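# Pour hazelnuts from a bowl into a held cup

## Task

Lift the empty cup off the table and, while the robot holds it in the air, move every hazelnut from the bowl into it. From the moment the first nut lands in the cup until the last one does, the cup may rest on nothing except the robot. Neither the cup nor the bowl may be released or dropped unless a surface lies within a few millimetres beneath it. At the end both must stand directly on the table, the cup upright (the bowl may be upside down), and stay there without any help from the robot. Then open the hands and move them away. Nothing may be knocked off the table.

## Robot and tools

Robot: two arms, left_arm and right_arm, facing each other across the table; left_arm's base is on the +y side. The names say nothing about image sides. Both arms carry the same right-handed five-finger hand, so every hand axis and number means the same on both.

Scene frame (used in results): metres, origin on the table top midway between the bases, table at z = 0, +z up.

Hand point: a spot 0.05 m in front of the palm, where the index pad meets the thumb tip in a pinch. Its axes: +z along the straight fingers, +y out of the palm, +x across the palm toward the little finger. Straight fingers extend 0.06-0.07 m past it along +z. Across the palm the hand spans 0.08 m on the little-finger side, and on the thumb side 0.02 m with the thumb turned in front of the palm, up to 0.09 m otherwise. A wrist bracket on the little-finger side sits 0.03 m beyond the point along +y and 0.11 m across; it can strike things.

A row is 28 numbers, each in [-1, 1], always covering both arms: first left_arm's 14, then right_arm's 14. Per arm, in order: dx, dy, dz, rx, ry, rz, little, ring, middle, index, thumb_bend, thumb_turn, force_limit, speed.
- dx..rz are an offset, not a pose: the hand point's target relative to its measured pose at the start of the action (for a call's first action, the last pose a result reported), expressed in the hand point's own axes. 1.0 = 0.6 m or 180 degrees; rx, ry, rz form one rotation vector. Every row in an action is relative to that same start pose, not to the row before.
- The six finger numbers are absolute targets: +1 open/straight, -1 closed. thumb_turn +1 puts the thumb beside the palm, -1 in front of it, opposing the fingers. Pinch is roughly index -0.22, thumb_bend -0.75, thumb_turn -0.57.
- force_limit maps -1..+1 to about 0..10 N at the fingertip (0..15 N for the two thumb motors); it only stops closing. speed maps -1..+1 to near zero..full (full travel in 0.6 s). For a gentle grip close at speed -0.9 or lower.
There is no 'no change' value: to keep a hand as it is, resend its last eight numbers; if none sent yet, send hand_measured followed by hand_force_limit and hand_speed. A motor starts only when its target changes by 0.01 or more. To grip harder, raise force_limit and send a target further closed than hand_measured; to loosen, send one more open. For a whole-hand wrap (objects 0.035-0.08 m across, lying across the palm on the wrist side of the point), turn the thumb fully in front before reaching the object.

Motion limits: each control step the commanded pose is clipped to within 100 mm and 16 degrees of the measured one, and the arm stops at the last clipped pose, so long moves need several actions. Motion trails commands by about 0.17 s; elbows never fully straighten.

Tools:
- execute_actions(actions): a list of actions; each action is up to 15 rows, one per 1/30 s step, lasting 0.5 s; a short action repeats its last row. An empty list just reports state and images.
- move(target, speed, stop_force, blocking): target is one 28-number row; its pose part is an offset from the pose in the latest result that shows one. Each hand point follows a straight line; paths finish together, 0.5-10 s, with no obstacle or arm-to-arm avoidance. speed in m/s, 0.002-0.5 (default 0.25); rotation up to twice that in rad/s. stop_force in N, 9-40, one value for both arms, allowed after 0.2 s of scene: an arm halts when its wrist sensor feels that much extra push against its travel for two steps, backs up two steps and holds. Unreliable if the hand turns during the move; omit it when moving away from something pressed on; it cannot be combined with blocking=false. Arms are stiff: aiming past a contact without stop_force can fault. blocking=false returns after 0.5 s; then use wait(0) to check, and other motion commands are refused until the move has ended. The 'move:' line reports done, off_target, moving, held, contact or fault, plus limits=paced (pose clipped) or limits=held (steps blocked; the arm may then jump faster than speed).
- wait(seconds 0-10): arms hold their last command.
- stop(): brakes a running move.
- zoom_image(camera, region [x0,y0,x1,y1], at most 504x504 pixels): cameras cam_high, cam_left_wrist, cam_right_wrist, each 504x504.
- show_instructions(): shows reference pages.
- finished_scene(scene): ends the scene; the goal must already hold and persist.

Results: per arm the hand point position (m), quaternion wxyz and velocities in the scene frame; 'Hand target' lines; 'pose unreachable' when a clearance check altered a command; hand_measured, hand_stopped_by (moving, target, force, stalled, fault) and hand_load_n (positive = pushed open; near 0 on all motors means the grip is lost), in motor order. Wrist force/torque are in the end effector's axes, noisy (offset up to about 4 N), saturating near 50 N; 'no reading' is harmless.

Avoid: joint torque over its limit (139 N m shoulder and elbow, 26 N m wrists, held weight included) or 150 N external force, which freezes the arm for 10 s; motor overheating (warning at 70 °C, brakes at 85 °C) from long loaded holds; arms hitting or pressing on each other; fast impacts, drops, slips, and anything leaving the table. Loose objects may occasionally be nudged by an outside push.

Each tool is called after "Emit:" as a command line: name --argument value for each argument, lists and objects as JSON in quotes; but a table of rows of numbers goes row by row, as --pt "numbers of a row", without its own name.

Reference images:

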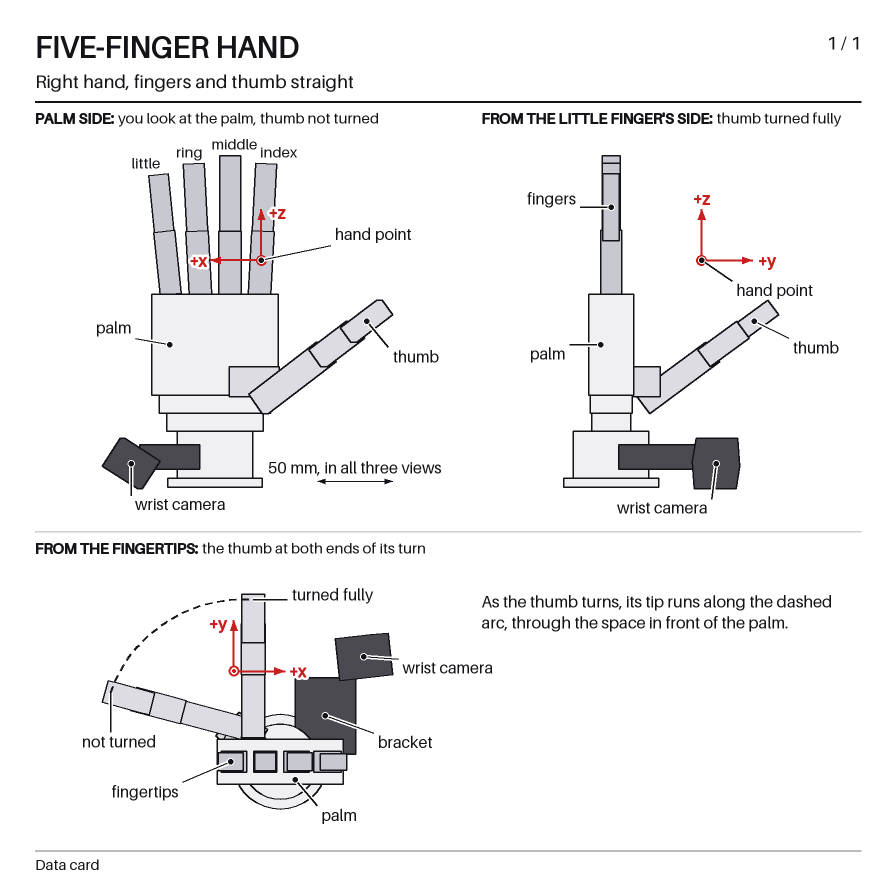

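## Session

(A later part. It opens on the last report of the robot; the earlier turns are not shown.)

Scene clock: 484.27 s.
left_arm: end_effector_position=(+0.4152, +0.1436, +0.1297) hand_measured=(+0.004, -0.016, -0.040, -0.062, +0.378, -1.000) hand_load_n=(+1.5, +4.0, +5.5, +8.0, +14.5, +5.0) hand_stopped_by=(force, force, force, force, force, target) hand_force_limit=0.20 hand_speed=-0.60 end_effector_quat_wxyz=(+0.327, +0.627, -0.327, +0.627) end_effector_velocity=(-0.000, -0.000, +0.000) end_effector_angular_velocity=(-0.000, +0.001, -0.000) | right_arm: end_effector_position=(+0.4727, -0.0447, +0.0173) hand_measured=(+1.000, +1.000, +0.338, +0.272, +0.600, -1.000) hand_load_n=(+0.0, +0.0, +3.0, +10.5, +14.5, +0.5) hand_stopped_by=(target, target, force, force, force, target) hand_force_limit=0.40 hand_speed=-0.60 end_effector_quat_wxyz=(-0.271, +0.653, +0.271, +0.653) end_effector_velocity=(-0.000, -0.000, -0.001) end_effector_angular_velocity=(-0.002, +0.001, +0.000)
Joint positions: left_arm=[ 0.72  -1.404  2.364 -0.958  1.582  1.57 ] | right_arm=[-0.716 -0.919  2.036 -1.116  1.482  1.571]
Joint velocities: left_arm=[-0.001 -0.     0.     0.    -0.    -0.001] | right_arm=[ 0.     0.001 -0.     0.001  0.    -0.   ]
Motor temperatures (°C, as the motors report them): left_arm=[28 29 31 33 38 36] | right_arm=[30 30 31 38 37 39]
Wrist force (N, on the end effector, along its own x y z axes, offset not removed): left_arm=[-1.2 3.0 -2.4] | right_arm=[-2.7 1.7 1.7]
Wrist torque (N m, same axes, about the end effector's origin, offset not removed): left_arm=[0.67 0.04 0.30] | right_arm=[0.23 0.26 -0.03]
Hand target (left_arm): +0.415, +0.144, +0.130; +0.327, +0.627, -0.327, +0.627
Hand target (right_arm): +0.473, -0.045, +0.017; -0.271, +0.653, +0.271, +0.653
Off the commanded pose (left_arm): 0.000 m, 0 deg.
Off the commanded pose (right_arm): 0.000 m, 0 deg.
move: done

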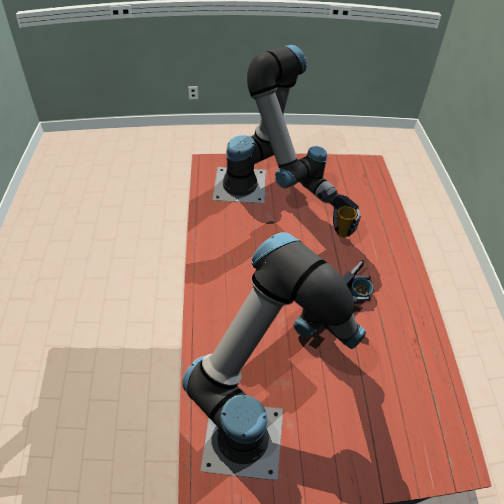

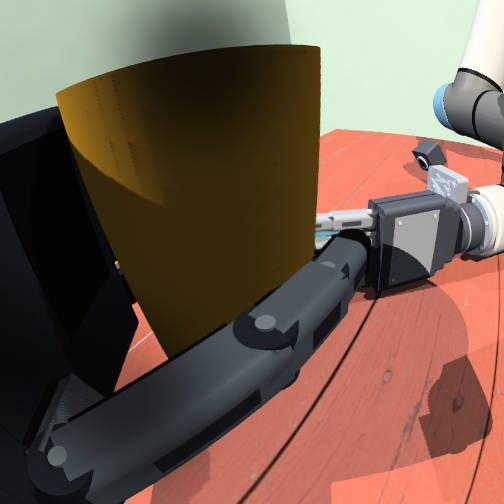

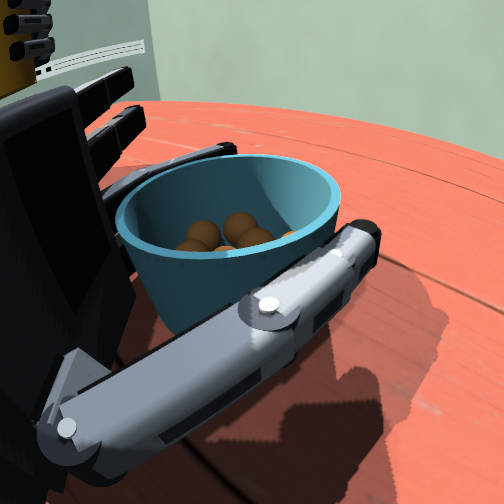

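Emit:
move --target '[0, 0, 0, 0, 0, 0, -0.6, -0.6, -0.6, -0.6, -0.6, -1, 0.2, -0.6, 0, 0.0133, 0.0167, 0, 0, 0, 1, 1, 0.75, 0.75, 1, -1, 0.4, 0.5]' --speed 0.015

Scene clock: 504.97 s.
left_arm: end_effector_position=(+0.4152, +0.1436, +0.1297) hand_measured=(+0.004, -0.016, -0.040, -0.062, +0.378, -1.000) hand_load_n=(+1.5, +4.0, +5.5, +8.0, +14.5, +5.0) hand_stopped_by=(force, force, force, force, force, target) hand_force_limit=0.20 hand_speed=-0.60 end_effector_quat_wxyz=(+0.327, +0.627, -0.327, +0.627) end_effector_velocity=(+0.000, +0.000, +0.000) end_effector_angular_velocity=(-0.001, +0.000, +0.001) | right_arm: end_effector_position=(+0.4852, -0.0433, +0.0173) hand_measured=(+1.000, +1.000, +0.750, +0.750, +1.000, -1.000) hand_load_n=(+0.0, +0.0, +0.0, +0.0, +0.0, +0.0) hand_stopped_by=(target, target, target, target, target, target) hand_force_limit=0.40 hand_speed=0.50 end_effector_quat_wxyz=(-0.271, +0.653, +0.271, +0.653) end_effector_velocity=(+0.003, -0.000, +0.000) end_effector_angular_velocity=(+0.000, -0.000, -0.001)
Joint positions: left_arm=[ 0.72  -1.404  2.364 -0.958  1.582  1.57 ] | right_arm=[-0.731 -0.91   2.011 -1.101  1.467  1.571]
Joint velocities: left_arm=[ 0.  0. -0. -0. -0. -0.] | right_arm=[-0.004  0.002 -0.005  0.002 -0.003  0.   ]
Motor temperatures (°C, as the motors report them): left_arm=[28 29 31 33 38 36] | right_arm=[30 30 31 38 37 39]
Wrist force (N, on the end effector, along its own x y z axes, offset not removed): left_arm=[1.1 -2.1 -1.7] | right_arm=[1.5 -1.0 -2.6]
Wrist torque (N m, same axes, about the end effector's origin, offset not removed): left_arm=[-0.11 -0.28 0.28] | right_arm=[0.01 -0.15 0.06]
Hand target (left_arm): +0.415, +0.144, +0.130; +0.327, +0.627, -0.327, +0.627
Hand target (right_arm): +0.485, -0.043, +0.017; -0.271, +0.653, +0.271, +0.653
Off the commanded pose (left_arm): 0.000 m, 0 deg.
Off the commanded pose (right_arm): 0.000 m, 0 deg.
move: done

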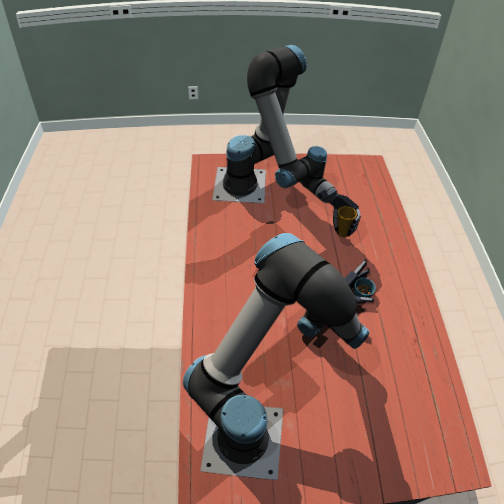

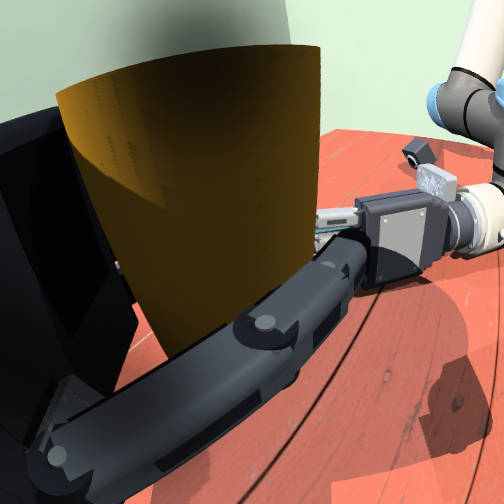

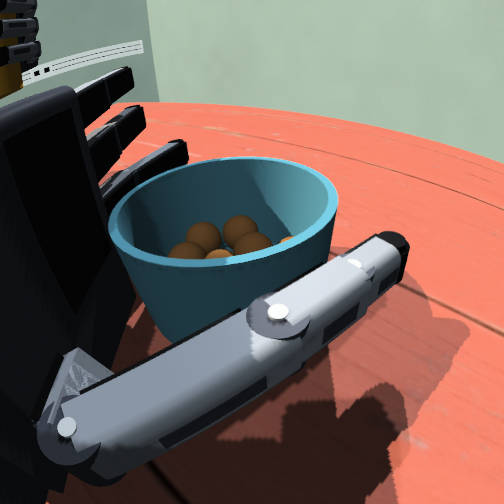

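Emit:
execute_actions --actions '[[[0, 0, 0, 0, 0, 0, -0.6, -0.6, -0.6, -0.6, -0.6, -1, 0.2, -0.6, 0, 0, 0, 0, 0, 0, 1, 1, -0.6, -0.6, 1, -1, 0.0, -0.6]], [[0, 0, 0, 0, 0, 0, -0.6, -0.6, -0.6, -0.6, -0.6, -1, 0.2, -0.6, 0, 0, 0, 0, 0, 0, 1, 1, -0.6, -0.6, 1, -1, 0.0, -0.6]], [[0, 0, 0, 0, 0, 0, -0.6, -0.6, -0.6, -0.6, -0.6, -1, 0.2, -0.6, 0, 0, 0, 0, 0, 0, 1, 1, -0.6, -0.6, 1, -1, 0.0, -0.6]]]'

Scene clock: 515.60 s.
left_arm: end_effector_position=(+0.4152, +0.1436, +0.1297) hand_measured=(+0.004, -0.016, -0.040, -0.062, +0.378, -1.000) hand_load_n=(+1.5, +4.0, +5.5, +8.0, +14.5, +5.0) hand_stopped_by=(force, force, force, force, force, target) hand_force_limit=0.20 hand_speed=-0.60 end_effector_quat_wxyz=(+0.327, +0.627, -0.327, +0.627) end_effector_velocity=(+0.001, +0.000, +0.000) end_effector_angular_velocity=(-0.001, -0.000, +0.001) | right_arm: end_effector_position=(+0.4852, -0.0433, +0.0173) hand_measured=(+1.000, +1.000, +0.178, +0.132, +1.002, -1.000) hand_load_n=(+0.0, +0.0, +6.0, +7.0, +2.0, +1.0) hand_stopped_by=(target, target, force, force, target, target) hand_force_limit=0.00 hand_speed=-0.60 end_effector_quat_wxyz=(-0.271, +0.653, +0.271, +0.653) end_effector_velocity=(+0.000, -0.000, -0.000) end_effector_angular_velocity=(+0.000, +0.001, -0.001)
Joint positions: left_arm=[ 0.72  -1.404  2.364 -0.958  1.582  1.57 ] | right_arm=[-0.731 -0.909  2.011 -1.101  1.467  1.571]
Joint velocities: left_arm=[ 0.002  0.    -0.    -0.001  0.    -0.   ] | right_arm=[-0.001 -0.     0.     0.001 -0.     0.001]
Motor temperatures (°C, as the motors report them): left_arm=[28 29 31 33 38 36] | right_arm=[30 30 31 38 37 39]
Wrist force (N, on the end effector, along its own x y z axes, offset not removed): left_arm=[-1.5 1.7 -2.4] | right_arm=[0.0 0.2 0.4]
Wrist torque (N m, same axes, about the end effector's origin, offset not removed): left_arm=[0.70 0.11 0.17] | right_arm=[0.00 -0.12 -0.19]
Hand target (left_arm): +0.415, +0.144, +0.130; +0.327, +0.627, -0.327, +0.627
Hand target (right_arm): +0.485, -0.043, +0.017; -0.271, +0.653, +0.271, +0.653
Off the commanded pose (left_arm): 0.000 m, 0 deg.
Off the commanded pose (right_arm): 0.000 m, 0 deg.

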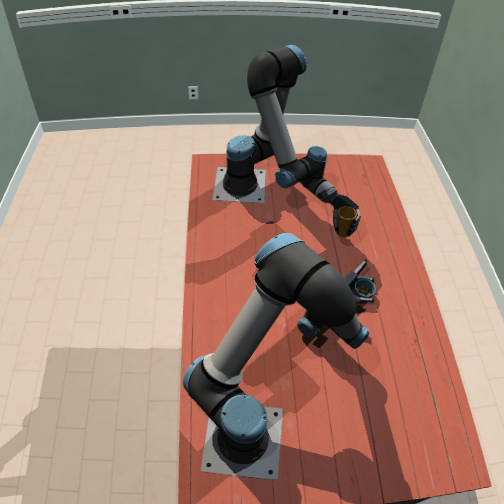

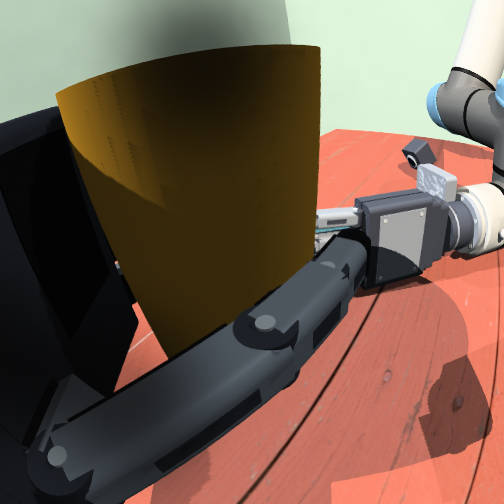

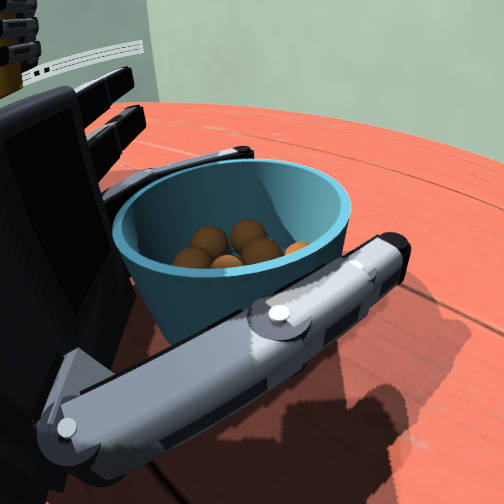

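Emit:
execute_actions --actions '[[[0, 0, 0, 0, 0, 0, -0.6, -0.6, -0.6, -0.6, -0.6, -1, 0.2, -0.6, 0, 0, 0, 0, 0, 0, 1, 1, -0.6, -0.6, -0.6, -1, 0.7, -0.8]], [[0, 0, 0, 0, 0, 0, -0.6, -0.6, -0.6, -0.6, -0.6, -1, 0.2, -0.6, 0, 0, 0, 0, 0, 0, 1, 1, -0.6, -0.6, -0.6, -1, 0.7, -0.8]]]'

Scene clock: 520.83 s.
left_arm: end_effector_position=(+0.4152, +0.1436, +0.1297) hand_measured=(+0.004, -0.016, -0.040, -0.062, +0.378, -1.000) hand_load_n=(+1.5, +4.0, +5.5, +8.0, +14.5, +5.0) hand_stopped_by=(force, force, force, force, force, target) hand_force_limit=0.20 hand_speed=-0.60 end_effector_quat_wxyz=(+0.327, +0.627, -0.327, +0.627) end_effector_velocity=(+0.000, -0.000, +0.000) end_effector_angular_velocity=(-0.001, -0.000, +0.000) | right_arm: end_effector_position=(+0.4852, -0.0433, +0.0173) hand_measured=(+1.000, +1.000, +0.178, +0.132, +0.958, -1.000) hand_load_n=(+0.0, +0.0, +7.0, +8.0, +11.5, +1.0) hand_stopped_by=(target, target, force, force, force, target) hand_force_limit=0.70 hand_speed=-0.80 end_effector_quat_wxyz=(-0.271, +0.653, +0.271, +0.653) end_effector_velocity=(+0.001, -0.001, +0.000) end_effector_angular_velocity=(+0.000, -0.000, -0.002)
Joint positions: left_arm=[ 0.72  -1.404  2.364 -0.958  1.582  1.57 ] | right_arm=[-0.731 -0.909  2.011 -1.101  1.467  1.571]
Joint velocities: left_arm=[ 0.001  0.    -0.    -0.001  0.    -0.   ] | right_arm=[-0.002 -0.001 -0.     0.    -0.     0.   ]
Motor temperatures (°C, as the motors report them): left_arm=[28 29 31 33 38 36] | right_arm=[30 30 31 38 37 39]
Wrist force (N, on the end effector, along its own x y z axes, offset not removed): left_arm=[0.3 0.9 -2.2] | right_arm=[1.9 0.3 0.7]
Wrist torque (N m, same axes, about the end effector's origin, offset not removed): left_arm=[0.39 -0.15 0.26] | right_arm=[0.04 -0.43 0.16]
Hand target (left_arm): +0.415, +0.144, +0.130; +0.327, +0.627, -0.327, +0.627
Hand target (right_arm): +0.485, -0.043, +0.017; -0.271, +0.653, +0.271, +0.653
Off the commanded pose (left_arm): 0.000 m, 0 deg.
Off the commanded pose (right_arm): 0.000 m, 0 deg.

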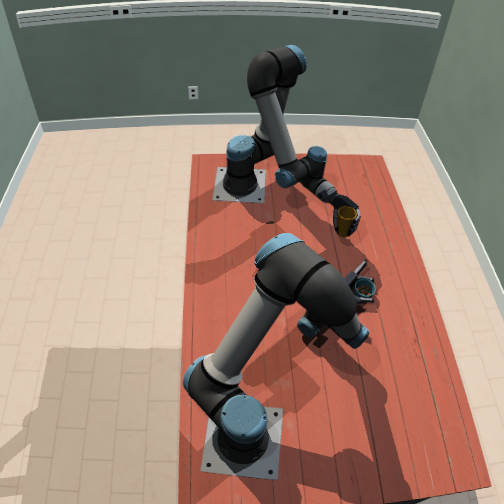

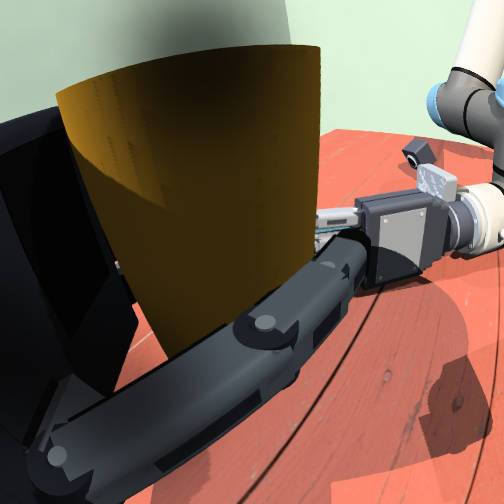

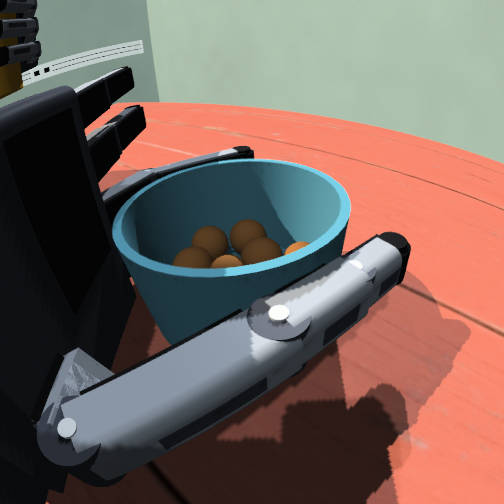

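Emit:
move --target '[0, 0, 0, 0, 0, 0, -0.6, -0.6, -0.6, -0.6, -0.6, -1, 0.2, -0.6, 0.33, 0, -0.05, 0, 0, 0, 1, 1, -0.6, -0.6, -0.6, -1, 0.7, -0.8]' --speed 0.12

Scene clock: 607.97 s.
left_arm: end_effector_position=(+0.4152, +0.1436, +0.1297) hand_measured=(+0.004, -0.016, -0.040, -0.062, +0.378, -1.000) hand_load_n=(+1.5, +4.0, +5.5, +8.0, +14.5, +5.0) hand_stopped_by=(force, force, force, force, force, target) hand_force_limit=0.20 hand_speed=-0.60 end_effector_quat_wxyz=(+0.327, +0.627, -0.327, +0.627) end_effector_velocity=(+0.000, +0.000, -0.000) end_effector_angular_velocity=(+0.000, +0.001, +0.001) | right_arm: end_effector_position=(+0.4643, -0.0642, +0.2150) hand_measured=(+1.000, +1.000, +0.178, +0.132, +0.958, -1.000) hand_load_n=(+0.0, +0.0, +7.0, +8.0, +11.5, +1.5) hand_stopped_by=(target, target, force, force, force, target) hand_force_limit=0.70 hand_speed=-0.80 end_effector_quat_wxyz=(-0.271, +0.653, +0.271, +0.653) end_effector_velocity=(-0.000, -0.000, +0.002) end_effector_angular_velocity=(-0.000, +0.002, -0.000)
Joint positions: left_arm=[ 0.72  -1.404  2.364 -0.958  1.582  1.57 ] | right_arm=[-0.739 -1.354  1.986 -0.632  1.459  1.571]
Joint velocities: left_arm=[ 0.     0.     0.     0.    -0.001 -0.   ] | right_arm=[-0.    -0.005 -0.002  0.009 -0.     0.001]
Motor temperatures (°C, as the motors report them): left_arm=[28 29 31 33 38 36] | right_arm=[30 30 31 38 37 39]
Wrist force (N, on the end effector, along its own x y z axes, offset not removed): left_arm=[-0.8 0.7 -1.5] | right_arm=[-1.3 -0.3 -1.5]
Wrist torque (N m, same axes, about the end effector's origin, offset not removed): left_arm=[0.35 0.00 0.06] | right_arm=[0.14 0.00 -0.02]
Hand target (left_arm): +0.415, +0.144, +0.130; +0.327, +0.627, -0.327, +0.627
Hand target (right_arm): +0.464, -0.064, +0.215; -0.271, +0.653, +0.271, +0.653
Off the commanded pose (left_arm): 0.000 m, 0 deg.
Off the commanded pose (right_arm): 0.000 m, 0 deg.
move: done

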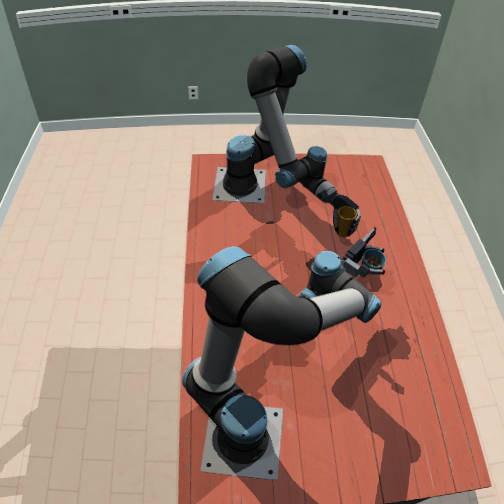

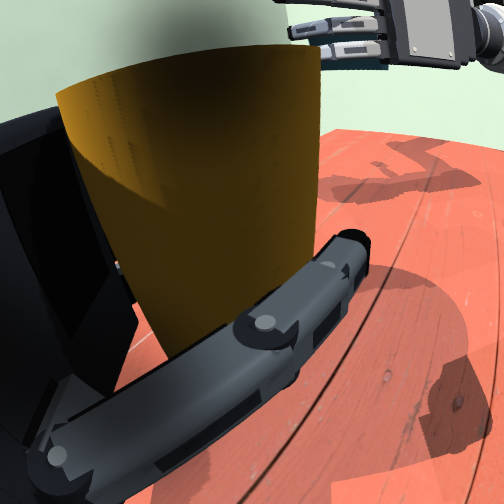

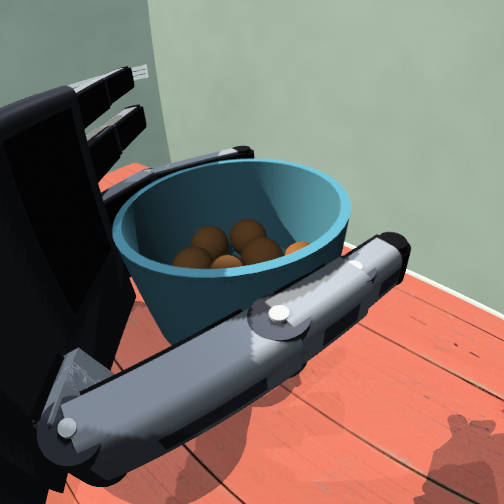

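Emit:
move --target '[-0.0493, 0.2533, 0.1200, -0.1374, 0.0602, 0.0944, -0.6, -0.6, -0.6, -0.6, -0.6, -1, 0.2, -0.6, 0.0917, -0.4134, -0.0910, 0.0271, -0.0638, 0.1540, 1, 1, -0.6, -0.6, -0.6, -1, 0.7, -0.8]' --speed 0.13

Scene clock: 642.33 s.
left_arm: end_effector_position=(+0.3322, -0.0022, +0.1001) hand_measured=(+0.004, -0.016, -0.040, -0.062, +0.378, -1.000) hand_load_n=(+1.5, +4.0, +5.0, +8.0, +14.5, +5.0) hand_stopped_by=(force, force, force, force, force, target) hand_force_limit=0.20 hand_speed=-0.60 end_effector_quat_wxyz=(+0.387, +0.428, -0.509, +0.639) end_effector_velocity=(+0.000, -0.001, -0.000) end_effector_angular_velocity=(+0.001, -0.003, -0.003) | right_arm: end_effector_position=(+0.2506, +0.0724, +0.2700) hand_measured=(+1.000, +1.000, +0.178, +0.132, +0.958, -1.000) hand_load_n=(+0.0, +0.0, +7.0, +8.0, +11.5, +1.5) hand_stopped_by=(target, target, force, force, force, target) hand_force_limit=0.70 hand_speed=-0.80 end_effector_quat_wxyz=(-0.419, +0.749, +0.160, +0.489) end_effector_velocity=(-0.002, +0.002, +0.000) end_effector_angular_velocity=(+0.000, +0.005, +0.001)
Joint positions: left_arm=[ 0.573 -1.15   2.16  -1.132  1.888  1.861] | right_arm=[-0.272 -1.352  1.64  -0.111  1.791  2.108]
Joint velocities: left_arm=[ 0.     0.003 -0.004  0.002  0.003  0.002] | right_arm=[ 0.005  0.003 -0.007  0.006  0.003  0.005]
Motor temperatures (°C, as the motors report them): left_arm=[28 29 31 33 38 36] | right_arm=[30 30 31 38 37 39]
Wrist force (N, on the end effector, along its own x y z axes, offset not removed): left_arm=[-1.0 2.3 -2.2] | right_arm=[-0.8 -1.1 -1.3]
Wrist torque (N m, same axes, about the end effector's origin, offset not removed): left_arm=[0.55 0.02 0.28] | right_arm=[-0.03 -0.01 -0.02]
Hand target (left_arm): +0.332, -0.002, +0.100; +0.387, +0.427, -0.510, +0.639
Hand target (right_arm): +0.250, +0.073, +0.270; -0.419, +0.749, +0.159, +0.489
Off the commanded pose (left_arm): 0.000 m, 0 deg.
Off the commanded pose (right_arm): 0.001 m, 0 deg.
move: done

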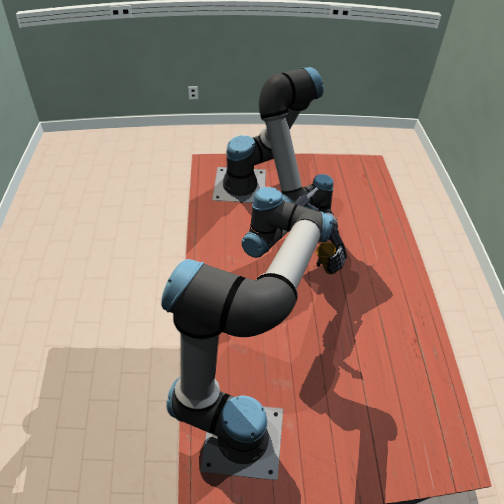

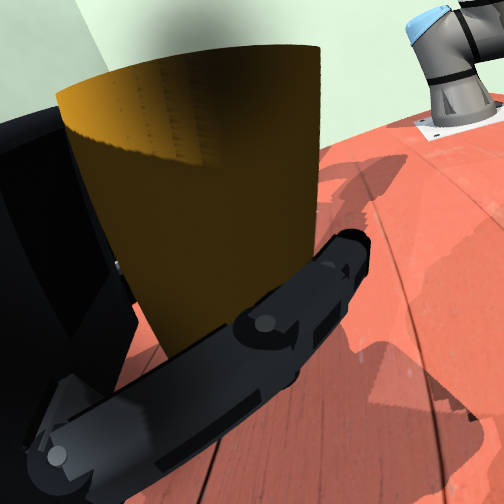

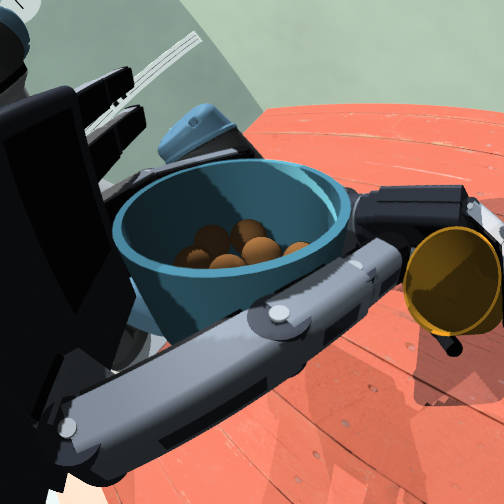

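Emit:
move --target '[0, 0, 0, 0, 0, 0, -0.6, -0.6, -0.6, -0.6, -0.6, -1, 0.2, -0.6, -0.0652, 0.0715, 0.0190, 0, -0.0380, 0.1044, 1, 1, -0.6, -0.6, -0.6, -1, 0.7, -0.8]' --speed 0.09

Scene clock: 667.90 s.
left_arm: end_effector_position=(+0.3322, -0.0022, +0.1001) hand_measured=(+0.004, -0.016, -0.040, -0.062, +0.378, -1.000) hand_load_n=(+1.5, +4.0, +5.0, +8.0, +14.5, +5.0) hand_stopped_by=(force, force, force, force, force, target) hand_force_limit=0.20 hand_speed=-0.60 end_effector_quat_wxyz=(+0.387, +0.428, -0.509, +0.639) end_effector_velocity=(-0.001, -0.001, +0.001) end_effector_angular_velocity=(-0.002, -0.000, -0.002) | right_arm: end_effector_position=(+0.2667, +0.0622, +0.2142) hand_measured=(+1.000, +1.000, +0.178, +0.132, +0.958, -1.000) hand_load_n=(+0.0, +0.0, +7.0, +8.0, +11.5, +1.5) hand_stopped_by=(target, target, force, force, force, target) hand_force_limit=0.70 hand_speed=-0.80 end_effector_quat_wxyz=(-0.482, +0.792, +0.060, +0.369) end_effector_velocity=(+0.002, -0.001, -0.002) end_effector_angular_velocity=(+0.005, +0.014, -0.001)
Joint positions: left_arm=[ 0.573 -1.15   2.16  -1.132  1.888  1.861] | right_arm=[-0.404 -1.342  1.699 -0.092  1.588  2.417]
Joint velocities: left_arm=[-0.002  0.    -0.    -0.001  0.    -0.   ] | right_arm=[-0.007  0.001  0.003 -0.001 -0.01   0.012]
Motor temperatures (°C, as the motors report them): left_arm=[28 29 31 33 38 36] | right_arm=[30 30 31 38 37 39]
Wrist force (N, on the end effector, along its own x y z axes, offset not removed): left_arm=[0.0 -0.6 -2.2] | right_arm=[-1.3 1.5 -2.4]
Wrist torque (N m, same axes, about the end effector's origin, offset not removed): left_arm=[0.05 -0.22 0.22] | right_arm=[0.39 0.00 0.00]
Hand target (left_arm): +0.332, -0.002, +0.100; +0.387, +0.428, -0.509, +0.639
Hand target (right_arm): +0.267, +0.062, +0.214; -0.482, +0.792, +0.060, +0.369
Off the commanded pose (left_arm): 0.000 m, 0 deg.
Off the commanded pose (right_arm): 0.000 m, 0 deg.
move: done

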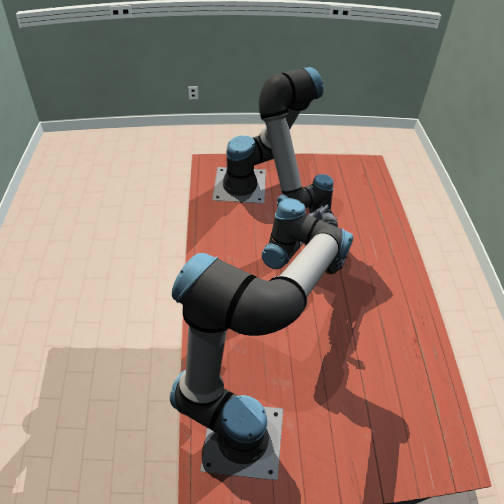

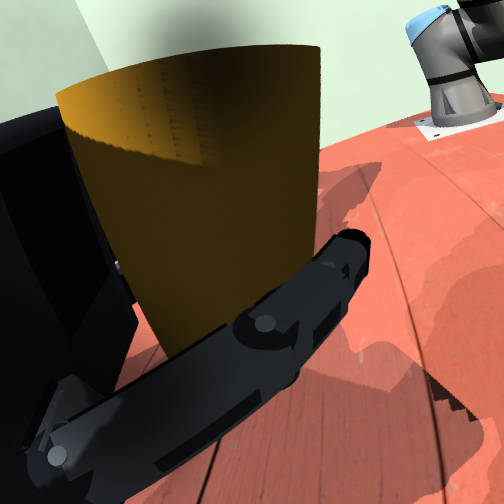

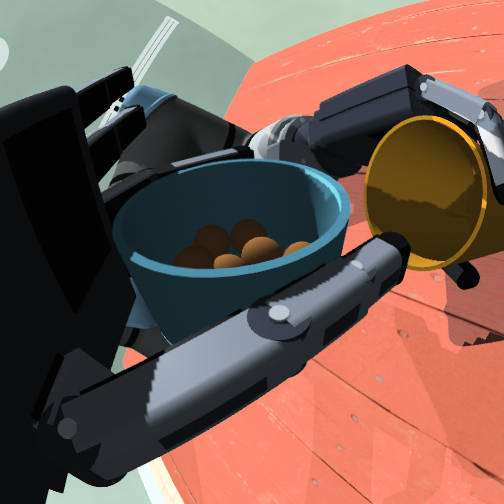

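Emit:
move --target '[0, 0, 0, 0, 0, 0, -0.6, -0.6, -0.6, -0.6, -0.6, -1, 0.2, -0.6, 0.005, 0.0025, -0.0063, 0, -0.0285, 0.0783, 1, 1, -0.6, -0.6, -0.6, -1, 0.7, -0.8]' --speed 0.08

Scene clock: 691.23 s.
left_arm: end_effector_position=(+0.3322, -0.0022, +0.1001) hand_measured=(+0.004, -0.016, -0.040, -0.062, +0.378, -1.000) hand_load_n=(+1.5, +4.0, +5.0, +8.0, +14.5, +5.0) hand_stopped_by=(force, force, force, force, force, target) hand_force_limit=0.20 hand_speed=-0.60 end_effector_quat_wxyz=(+0.387, +0.428, -0.509, +0.639) end_effector_velocity=(-0.001, -0.000, -0.000) end_effector_angular_velocity=(+0.000, +0.001, -0.001) | right_arm: end_effector_position=(+0.2675, +0.0576, +0.2161) hand_measured=(+1.000, +1.000, +0.178, +0.132, +0.958, -1.000) hand_load_n=(+0.0, +0.0, +7.0, +8.0, +12.0, +1.5) hand_stopped_by=(target, target, force, force, force, target) hand_force_limit=0.70 hand_speed=-0.80 end_effector_quat_wxyz=(-0.520, +0.809, -0.016, +0.272) end_effector_velocity=(-0.001, +0.000, -0.001) end_effector_angular_velocity=(+0.004, +0.014, +0.001)
Joint positions: left_arm=[ 0.573 -1.15   2.16  -1.132  1.888  1.861] | right_arm=[-0.49  -1.354  1.679 -0.006  1.433  2.634]
Joint velocities: left_arm=[-0.001  0.     0.     0.    -0.    -0.   ] | right_arm=[-0.004  0.001 -0.001  0.003 -0.008  0.011]
Motor temperatures (°C, as the motors report them): left_arm=[28 29 31 33 38 36] | right_arm=[30 30 31 38 37 39]
Wrist force (N, on the end effector, along its own x y z axes, offset not removed): left_arm=[0.5 1.4 -0.8] | right_arm=[-2.7 -0.6 -0.6]
Wrist torque (N m, same axes, about the end effector's origin, offset not removed): left_arm=[0.31 -0.26 0.30] | right_arm=[-0.11 0.36 -0.17]
Hand target (left_arm): +0.332, -0.002, +0.100; +0.387, +0.428, -0.509, +0.639
Hand target (right_arm): +0.268, +0.058, +0.216; -0.521, +0.809, -0.016, +0.272
Off the commanded pose (left_arm): 0.000 m, 0 deg.
Off the commanded pose (right_arm): 0.000 m, 0 deg.
move: done

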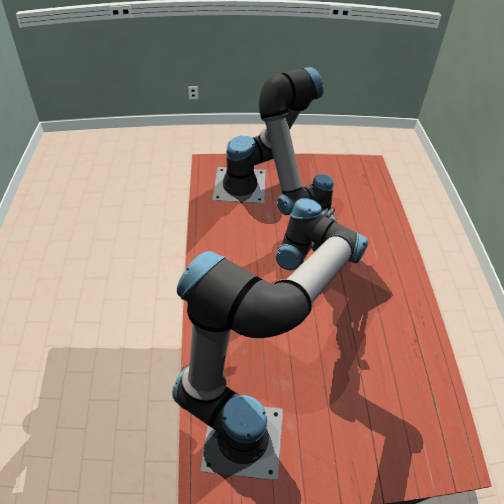

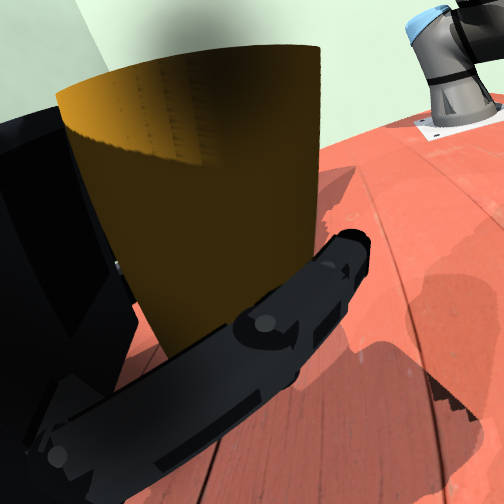

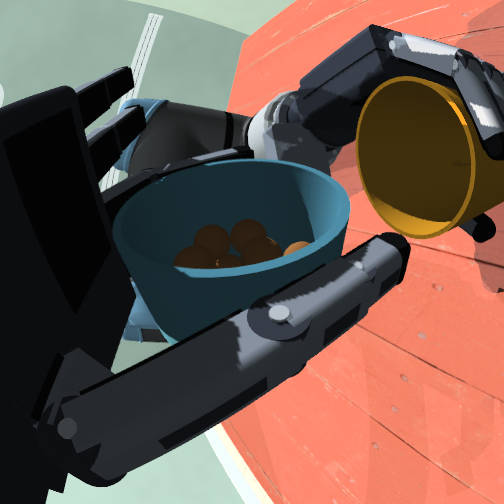

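Emit:
zoom_image --camera "cam_right_wrist" --region '[100, 60, 504, 330]'

Region (100, 60, 504, 330) of cam_right_wrist's 504x504 image, scaled by 1.248, with more detail than that image has; it fills the top 337 rows of this view, and the rest is white.

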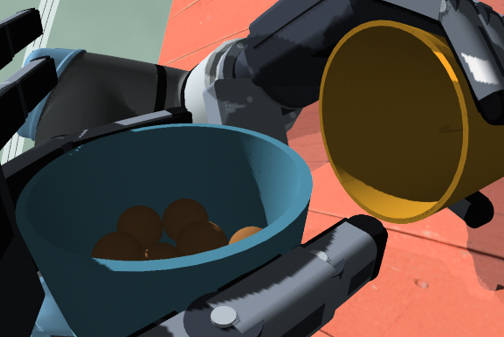

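Emit:
move --target '[0, 0, 0, 0, 0, 0, -0.6, -0.6, -0.6, -0.6, -0.6, -1, 0.2, -0.6, 0.0127, 0.0127, -0.0007, 0, -0.0285, 0.0783, 1, 1, -0.6, -0.6, -0.6, -1, 0.7, -0.8]' --speed 0.06

Scene clock: 712.37 s.
left_arm: end_effector_position=(+0.3322, -0.0022, +0.1001) hand_measured=(+0.004, -0.016, -0.040, -0.062, +0.378, -1.000) hand_load_n=(+1.5, +4.0, +5.0, +8.0, +14.5, +5.0) hand_stopped_by=(force, force, force, force, force, target) hand_force_limit=0.20 hand_speed=-0.60 end_effector_quat_wxyz=(+0.387, +0.428, -0.509, +0.639) end_effector_velocity=(-0.000, +0.000, -0.000) end_effector_angular_velocity=(+0.000, -0.000, +0.000) | right_arm: end_effector_position=(+0.2757, +0.0514, +0.2130) hand_measured=(+1.000, +1.000, +0.178, +0.132, +0.958, -1.000) hand_load_n=(+0.0, +0.0, +7.0, +7.5, +12.0, +1.0) hand_stopped_by=(target, target, force, force, force, target) hand_force_limit=0.70 hand_speed=-0.80 end_effector_quat_wxyz=(-0.550, +0.813, -0.091, +0.171) end_effector_velocity=(+0.001, -0.001, +0.000) end_effector_angular_velocity=(+0.005, +0.012, -0.001)
Joint positions: left_arm=[ 0.573 -1.15   2.16  -1.132  1.888  1.861] | right_arm=[-0.595 -1.346  1.67   0.038  1.252  2.834]
Joint velocities: left_arm=[-0.  0.  0.  0. -0.  0.] | right_arm=[-0.007  0.     0.     0.002 -0.01   0.01 ]
Motor temperatures (°C, as the motors report them): left_arm=[28 29 31 33 38 36] | right_arm=[30 30 31 38 37 39]
Wrist force (N, on the end effector, along its own x y z axes, offset not removed): left_arm=[0.1 1.1 -0.9] | right_arm=[0.4 -1.2 -2.4]
Wrist torque (N m, same axes, about the end effector's origin, offset not removed): left_arm=[0.33 -0.28 0.29] | right_arm=[-0.08 -0.03 0.04]
Hand target (left_arm): +0.332, -0.002, +0.100; +0.387, +0.428, -0.509, +0.639
Hand target (right_arm): +0.276, +0.051, +0.213; -0.550, +0.813, -0.091, +0.170
Off the commanded pose (left_arm): 0.000 m, 0 deg.
Off the commanded pose (right_arm): 0.000 m, 0 deg.
move: done

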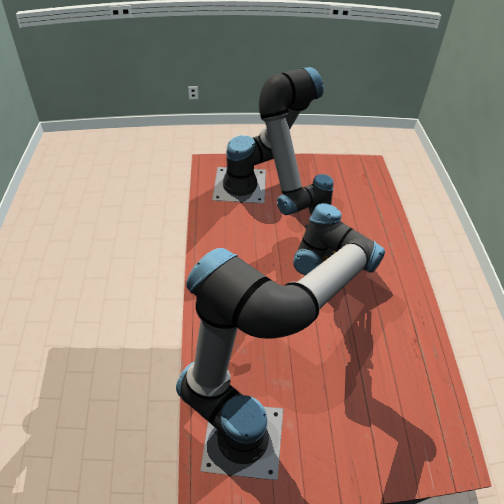

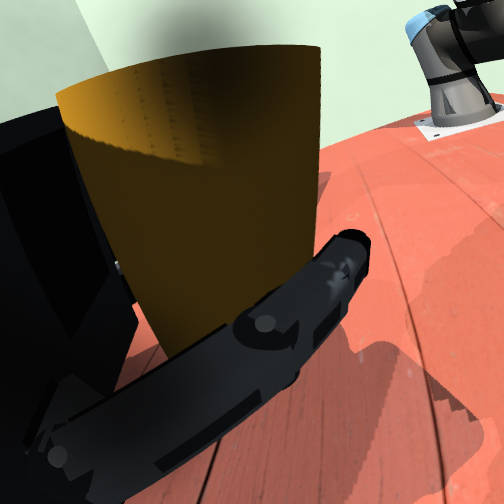

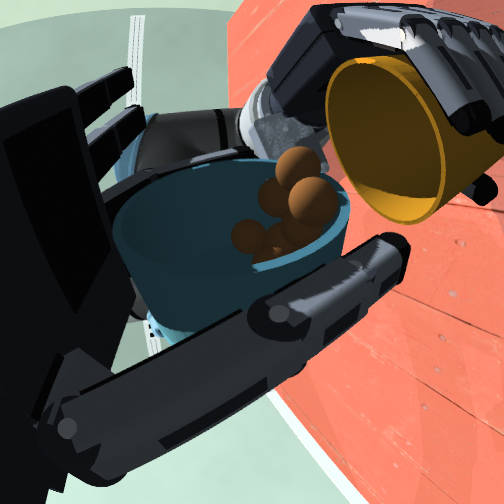

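Emit:
execute_actions --actions '[]'

Scene clock: 716.90 s.
left_arm: end_effector_position=(+0.3322, -0.0022, +0.1001) hand_measured=(+0.004, -0.016, -0.040, -0.062, +0.378, -1.000) hand_load_n=(+1.5, +4.0, +5.0, +8.0, +14.5, +5.0) hand_stopped_by=(force, force, force, force, force, target) hand_force_limit=0.20 hand_speed=-0.60 end_effector_quat_wxyz=(+0.387, +0.428, -0.509, +0.639) end_effector_velocity=(-0.000, +0.000, -0.000) end_effector_angular_velocity=(+0.000, -0.000, -0.001) | right_arm: end_effector_position=(+0.2757, +0.0514, +0.2130) hand_measured=(+1.000, +1.000, +0.178, +0.132, +0.958, -1.000) hand_load_n=(+0.0, +0.0, +7.0, +7.5, +12.0, +1.0) hand_stopped_by=(target, target, force, force, force, target) hand_force_limit=0.70 hand_speed=-0.80 end_effector_quat_wxyz=(-0.550, +0.813, -0.091, +0.170) end_effector_velocity=(+0.000, -0.000, +0.000) end_effector_angular_velocity=(-0.000, -0.001, -0.000)
Joint positions: left_arm=[ 0.573 -1.15   2.16  -1.132  1.888  1.861] | right_arm=[-0.596 -1.345  1.67   0.038  1.251  2.835]
Joint velocities: left_arm=[ 0.    -0.     0.     0.     0.001  0.   ] | right_arm=[-0.    -0.    -0.     0.001  0.    -0.001]
Motor temperatures (°C, as the motors report them): left_arm=[28 29 31 33 38 36] | right_arm=[30 30 31 38 37 39]
Wrist force (N, on the end effector, along its own x y z axes, offset not removed): left_arm=[-0.2 2.1 -1.7] | right_arm=[0.8 0.6 -2.5]
Wrist torque (N m, same axes, about the end effector's origin, offset not removed): left_arm=[0.51 -0.21 0.34] | right_arm=[0.24 0.22 0.11]
Hand target (left_arm): +0.332, -0.002, +0.100; +0.387, +0.428, -0.509, +0.639
Hand target (right_arm): +0.276, +0.051, +0.213; -0.550, +0.813, -0.091, +0.170
Off the commanded pose (left_arm): 0.000 m, 0 deg.
Off the commanded pose (right_arm): 0.000 m, 0 deg.

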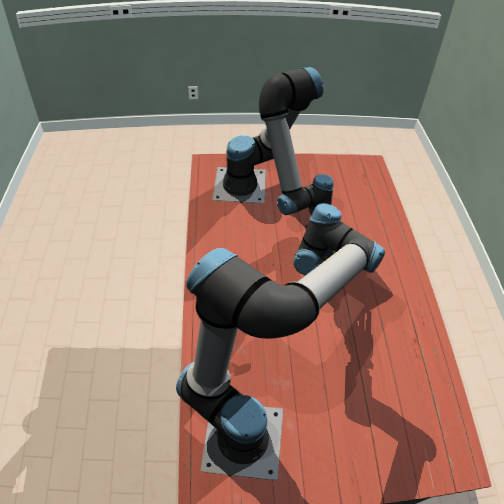

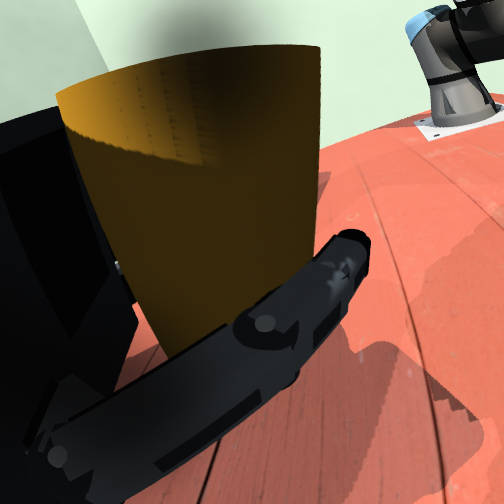

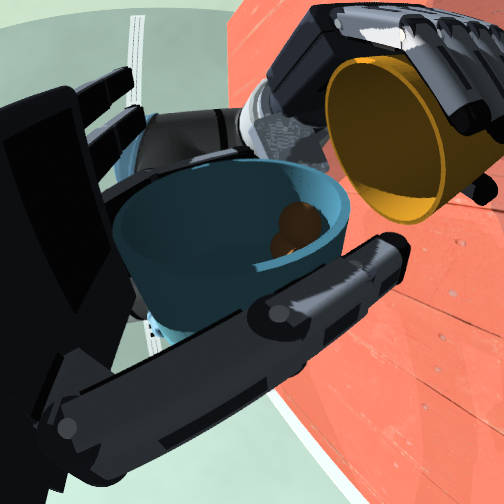

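Emit:
move --target '[0, 0, 0, 0, 0, 0, -0.6, -0.6, -0.6, -0.6, -0.6, -1, 0.2, -0.6, 0.0157, -0.0048, -0.0088, 0, -0.0228, 0.0626, 1, 1, -0.6, -0.6, -0.6, -1, 0.7, -0.8]' --speed 0.04

Scene clock: 727.10 s.
left_arm: end_effector_position=(+0.3322, -0.0022, +0.1001) hand_measured=(+0.004, -0.016, -0.040, -0.062, +0.378, -1.000) hand_load_n=(+1.5, +4.0, +5.0, +8.0, +14.5, +5.0) hand_stopped_by=(force, force, force, force, force, target) hand_force_limit=0.20 hand_speed=-0.60 end_effector_quat_wxyz=(+0.387, +0.428, -0.509, +0.639) end_effector_velocity=(+0.000, +0.000, -0.000) end_effector_angular_velocity=(+0.000, +0.000, +0.000) | right_arm: end_effector_position=(+0.2823, +0.0447, +0.2191) hand_measured=(+1.000, +1.000, +0.178, +0.132, +0.958, -1.000) hand_load_n=(+0.0, +0.0, +7.0, +7.5, +12.0, +1.0) hand_stopped_by=(target, target, force, force, force, target) hand_force_limit=0.70 hand_speed=-0.80 end_effector_quat_wxyz=(+0.567, -0.805, +0.151, -0.087) end_effector_velocity=(-0.000, +0.000, -0.001) end_effector_angular_velocity=(+0.003, +0.012, +0.002)
Joint positions: left_arm=[ 0.573 -1.15   2.16  -1.132  1.888  1.861] | right_arm=[-0.68  -1.336  1.656  0.073  1.103  2.99 ]
Joint velocities: left_arm=[ 0.    -0.     0.001 -0.     0.    -0.   ] | right_arm=[-0.003  0.002 -0.     0.001 -0.009  0.009]
Motor temperatures (°C, as the motors report them): left_arm=[28 29 31 33 38 36] | right_arm=[30 30 31 38 37 39]
Wrist force (N, on the end effector, along its own x y z axes, offset not removed): left_arm=[-1.4 1.0 -1.8] | right_arm=[1.8 0.8 0.0]
Wrist torque (N m, same axes, about the end effector's origin, offset not removed): left_arm=[0.32 -0.04 0.15] | right_arm=[0.23 -0.35 0.06]
Hand target (left_arm): +0.332, -0.002, +0.100; +0.387, +0.428, -0.509, +0.639
Hand target (right_arm): +0.282, +0.045, +0.219; -0.567, +0.805, -0.151, +0.086
Off the commanded pose (left_arm): 0.000 m, 0 deg.
Off the commanded pose (right_arm): 0.000 m, 0 deg.
move: done

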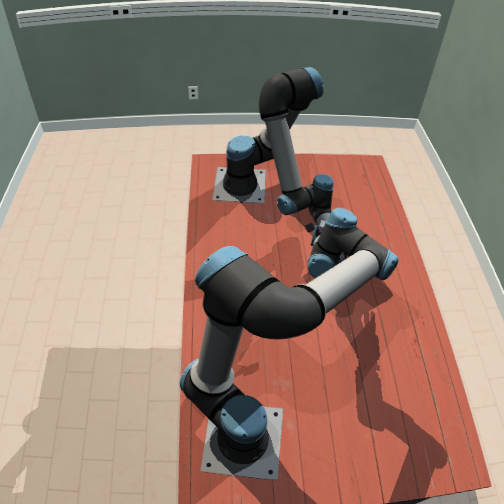

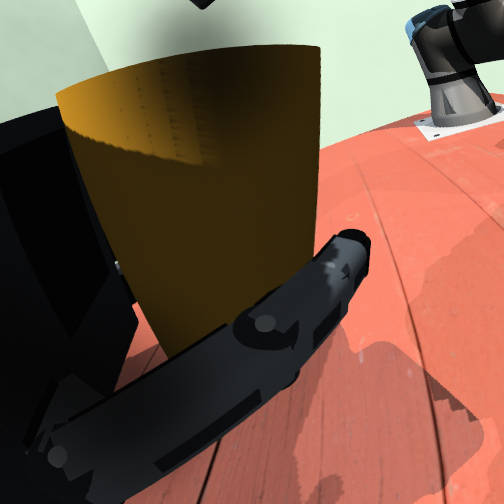

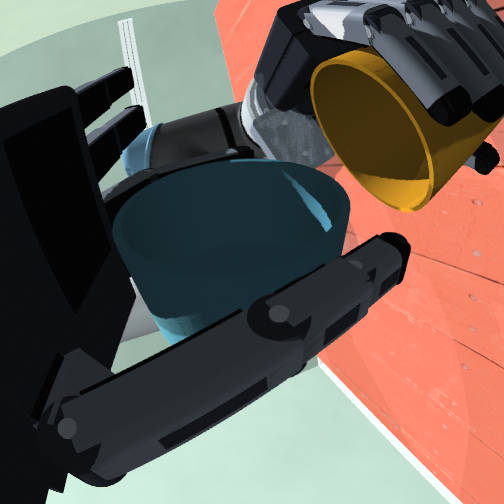

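Emit:
move --target '[0, 0, 0, 0, 0, 0, -0.6, -0.6, -0.6, -0.6, -0.6, -1, 0.2, -0.6, 0.0165, -0.011, -0.004, 0, -0.0342, 0.094, 1, 1, -0.6, -0.6, -0.6, -1, 0.7, -0.8]' --speed 0.08

Scene clock: 735.77 s.
left_arm: end_effector_position=(+0.3322, -0.0022, +0.1001) hand_measured=(+0.004, -0.016, -0.040, -0.062, +0.378, -1.000) hand_load_n=(+1.5, +4.0, +5.0, +8.0, +14.5, +5.0) hand_stopped_by=(force, force, force, force, force, target) hand_force_limit=0.20 hand_speed=-0.60 end_effector_quat_wxyz=(+0.387, +0.428, -0.509, +0.639) end_effector_velocity=(+0.000, +0.000, +0.000) end_effector_angular_velocity=(-0.000, +0.000, +0.000) | right_arm: end_effector_position=(+0.2918, +0.0412, +0.2258) hand_measured=(+1.000, +1.000, +0.178, +0.132, +0.958, -1.000) hand_load_n=(+0.0, +0.0, +7.0, +7.5, +12.0, +1.0) hand_stopped_by=(target, target, force, force, force, target) hand_force_limit=0.70 hand_speed=-0.80 end_effector_quat_wxyz=(+0.581, -0.778, +0.236, +0.040) end_effector_velocity=(+0.001, -0.000, +0.000) end_effector_angular_velocity=(+0.004, +0.011, -0.001)
Joint positions: left_arm=[ 0.573 -1.15   2.16  -1.132  1.888  1.861] | right_arm=[-0.781 -1.291  1.631  0.083  0.904  3.235]
Joint velocities: left_arm=[ 0.    -0.    -0.    -0.    -0.    -0.001] | right_arm=[-0.005  0.002 -0.    -0.001 -0.008  0.01 ]
Motor temperatures (°C, as the motors report them): left_arm=[28 29 31 33 38 36] | right_arm=[30 30 31 38 37 39]
Wrist force (N, on the end effector, along its own x y z axes, offset not removed): left_arm=[0.0 1.0 -2.2] | right_arm=[1.7 0.8 -0.3]
Wrist torque (N m, same axes, about the end effector's origin, offset not removed): left_arm=[0.33 -0.18 0.20] | right_arm=[0.10 -0.29 -0.06]
Hand target (left_arm): +0.332, -0.002, +0.100; +0.387, +0.428, -0.509, +0.639
Hand target (right_arm): +0.292, +0.041, +0.226; -0.581, +0.778, -0.237, -0.041
Off the commanded pose (left_arm): 0.000 m, 0 deg.
Off the commanded pose (right_arm): 0.000 m, 0 deg.
move: done

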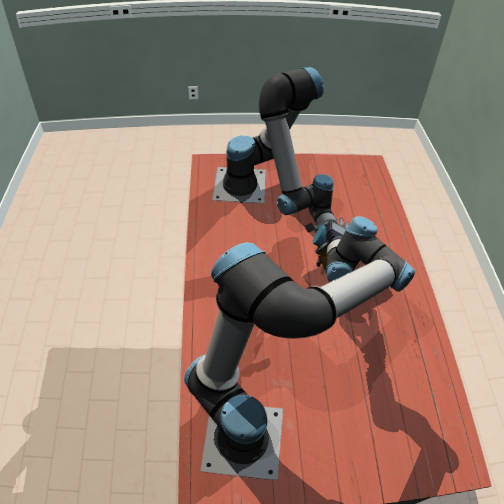

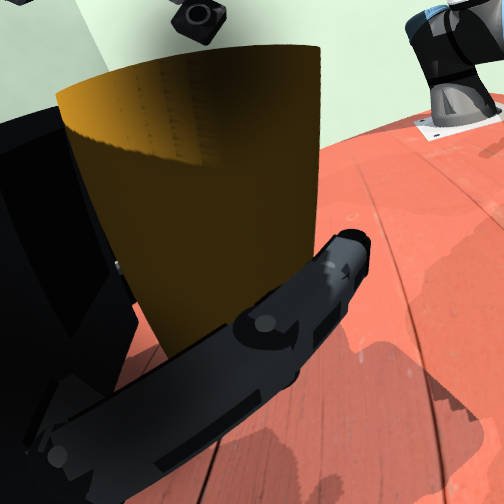

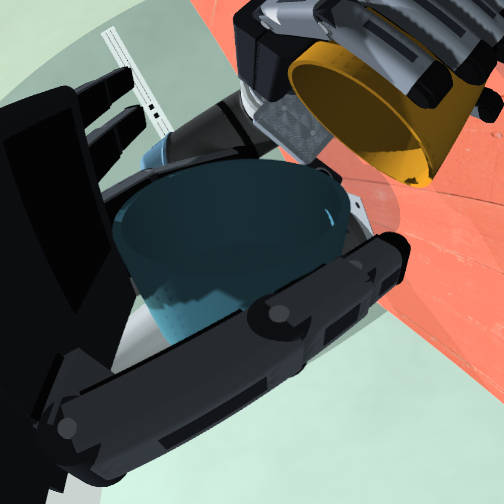

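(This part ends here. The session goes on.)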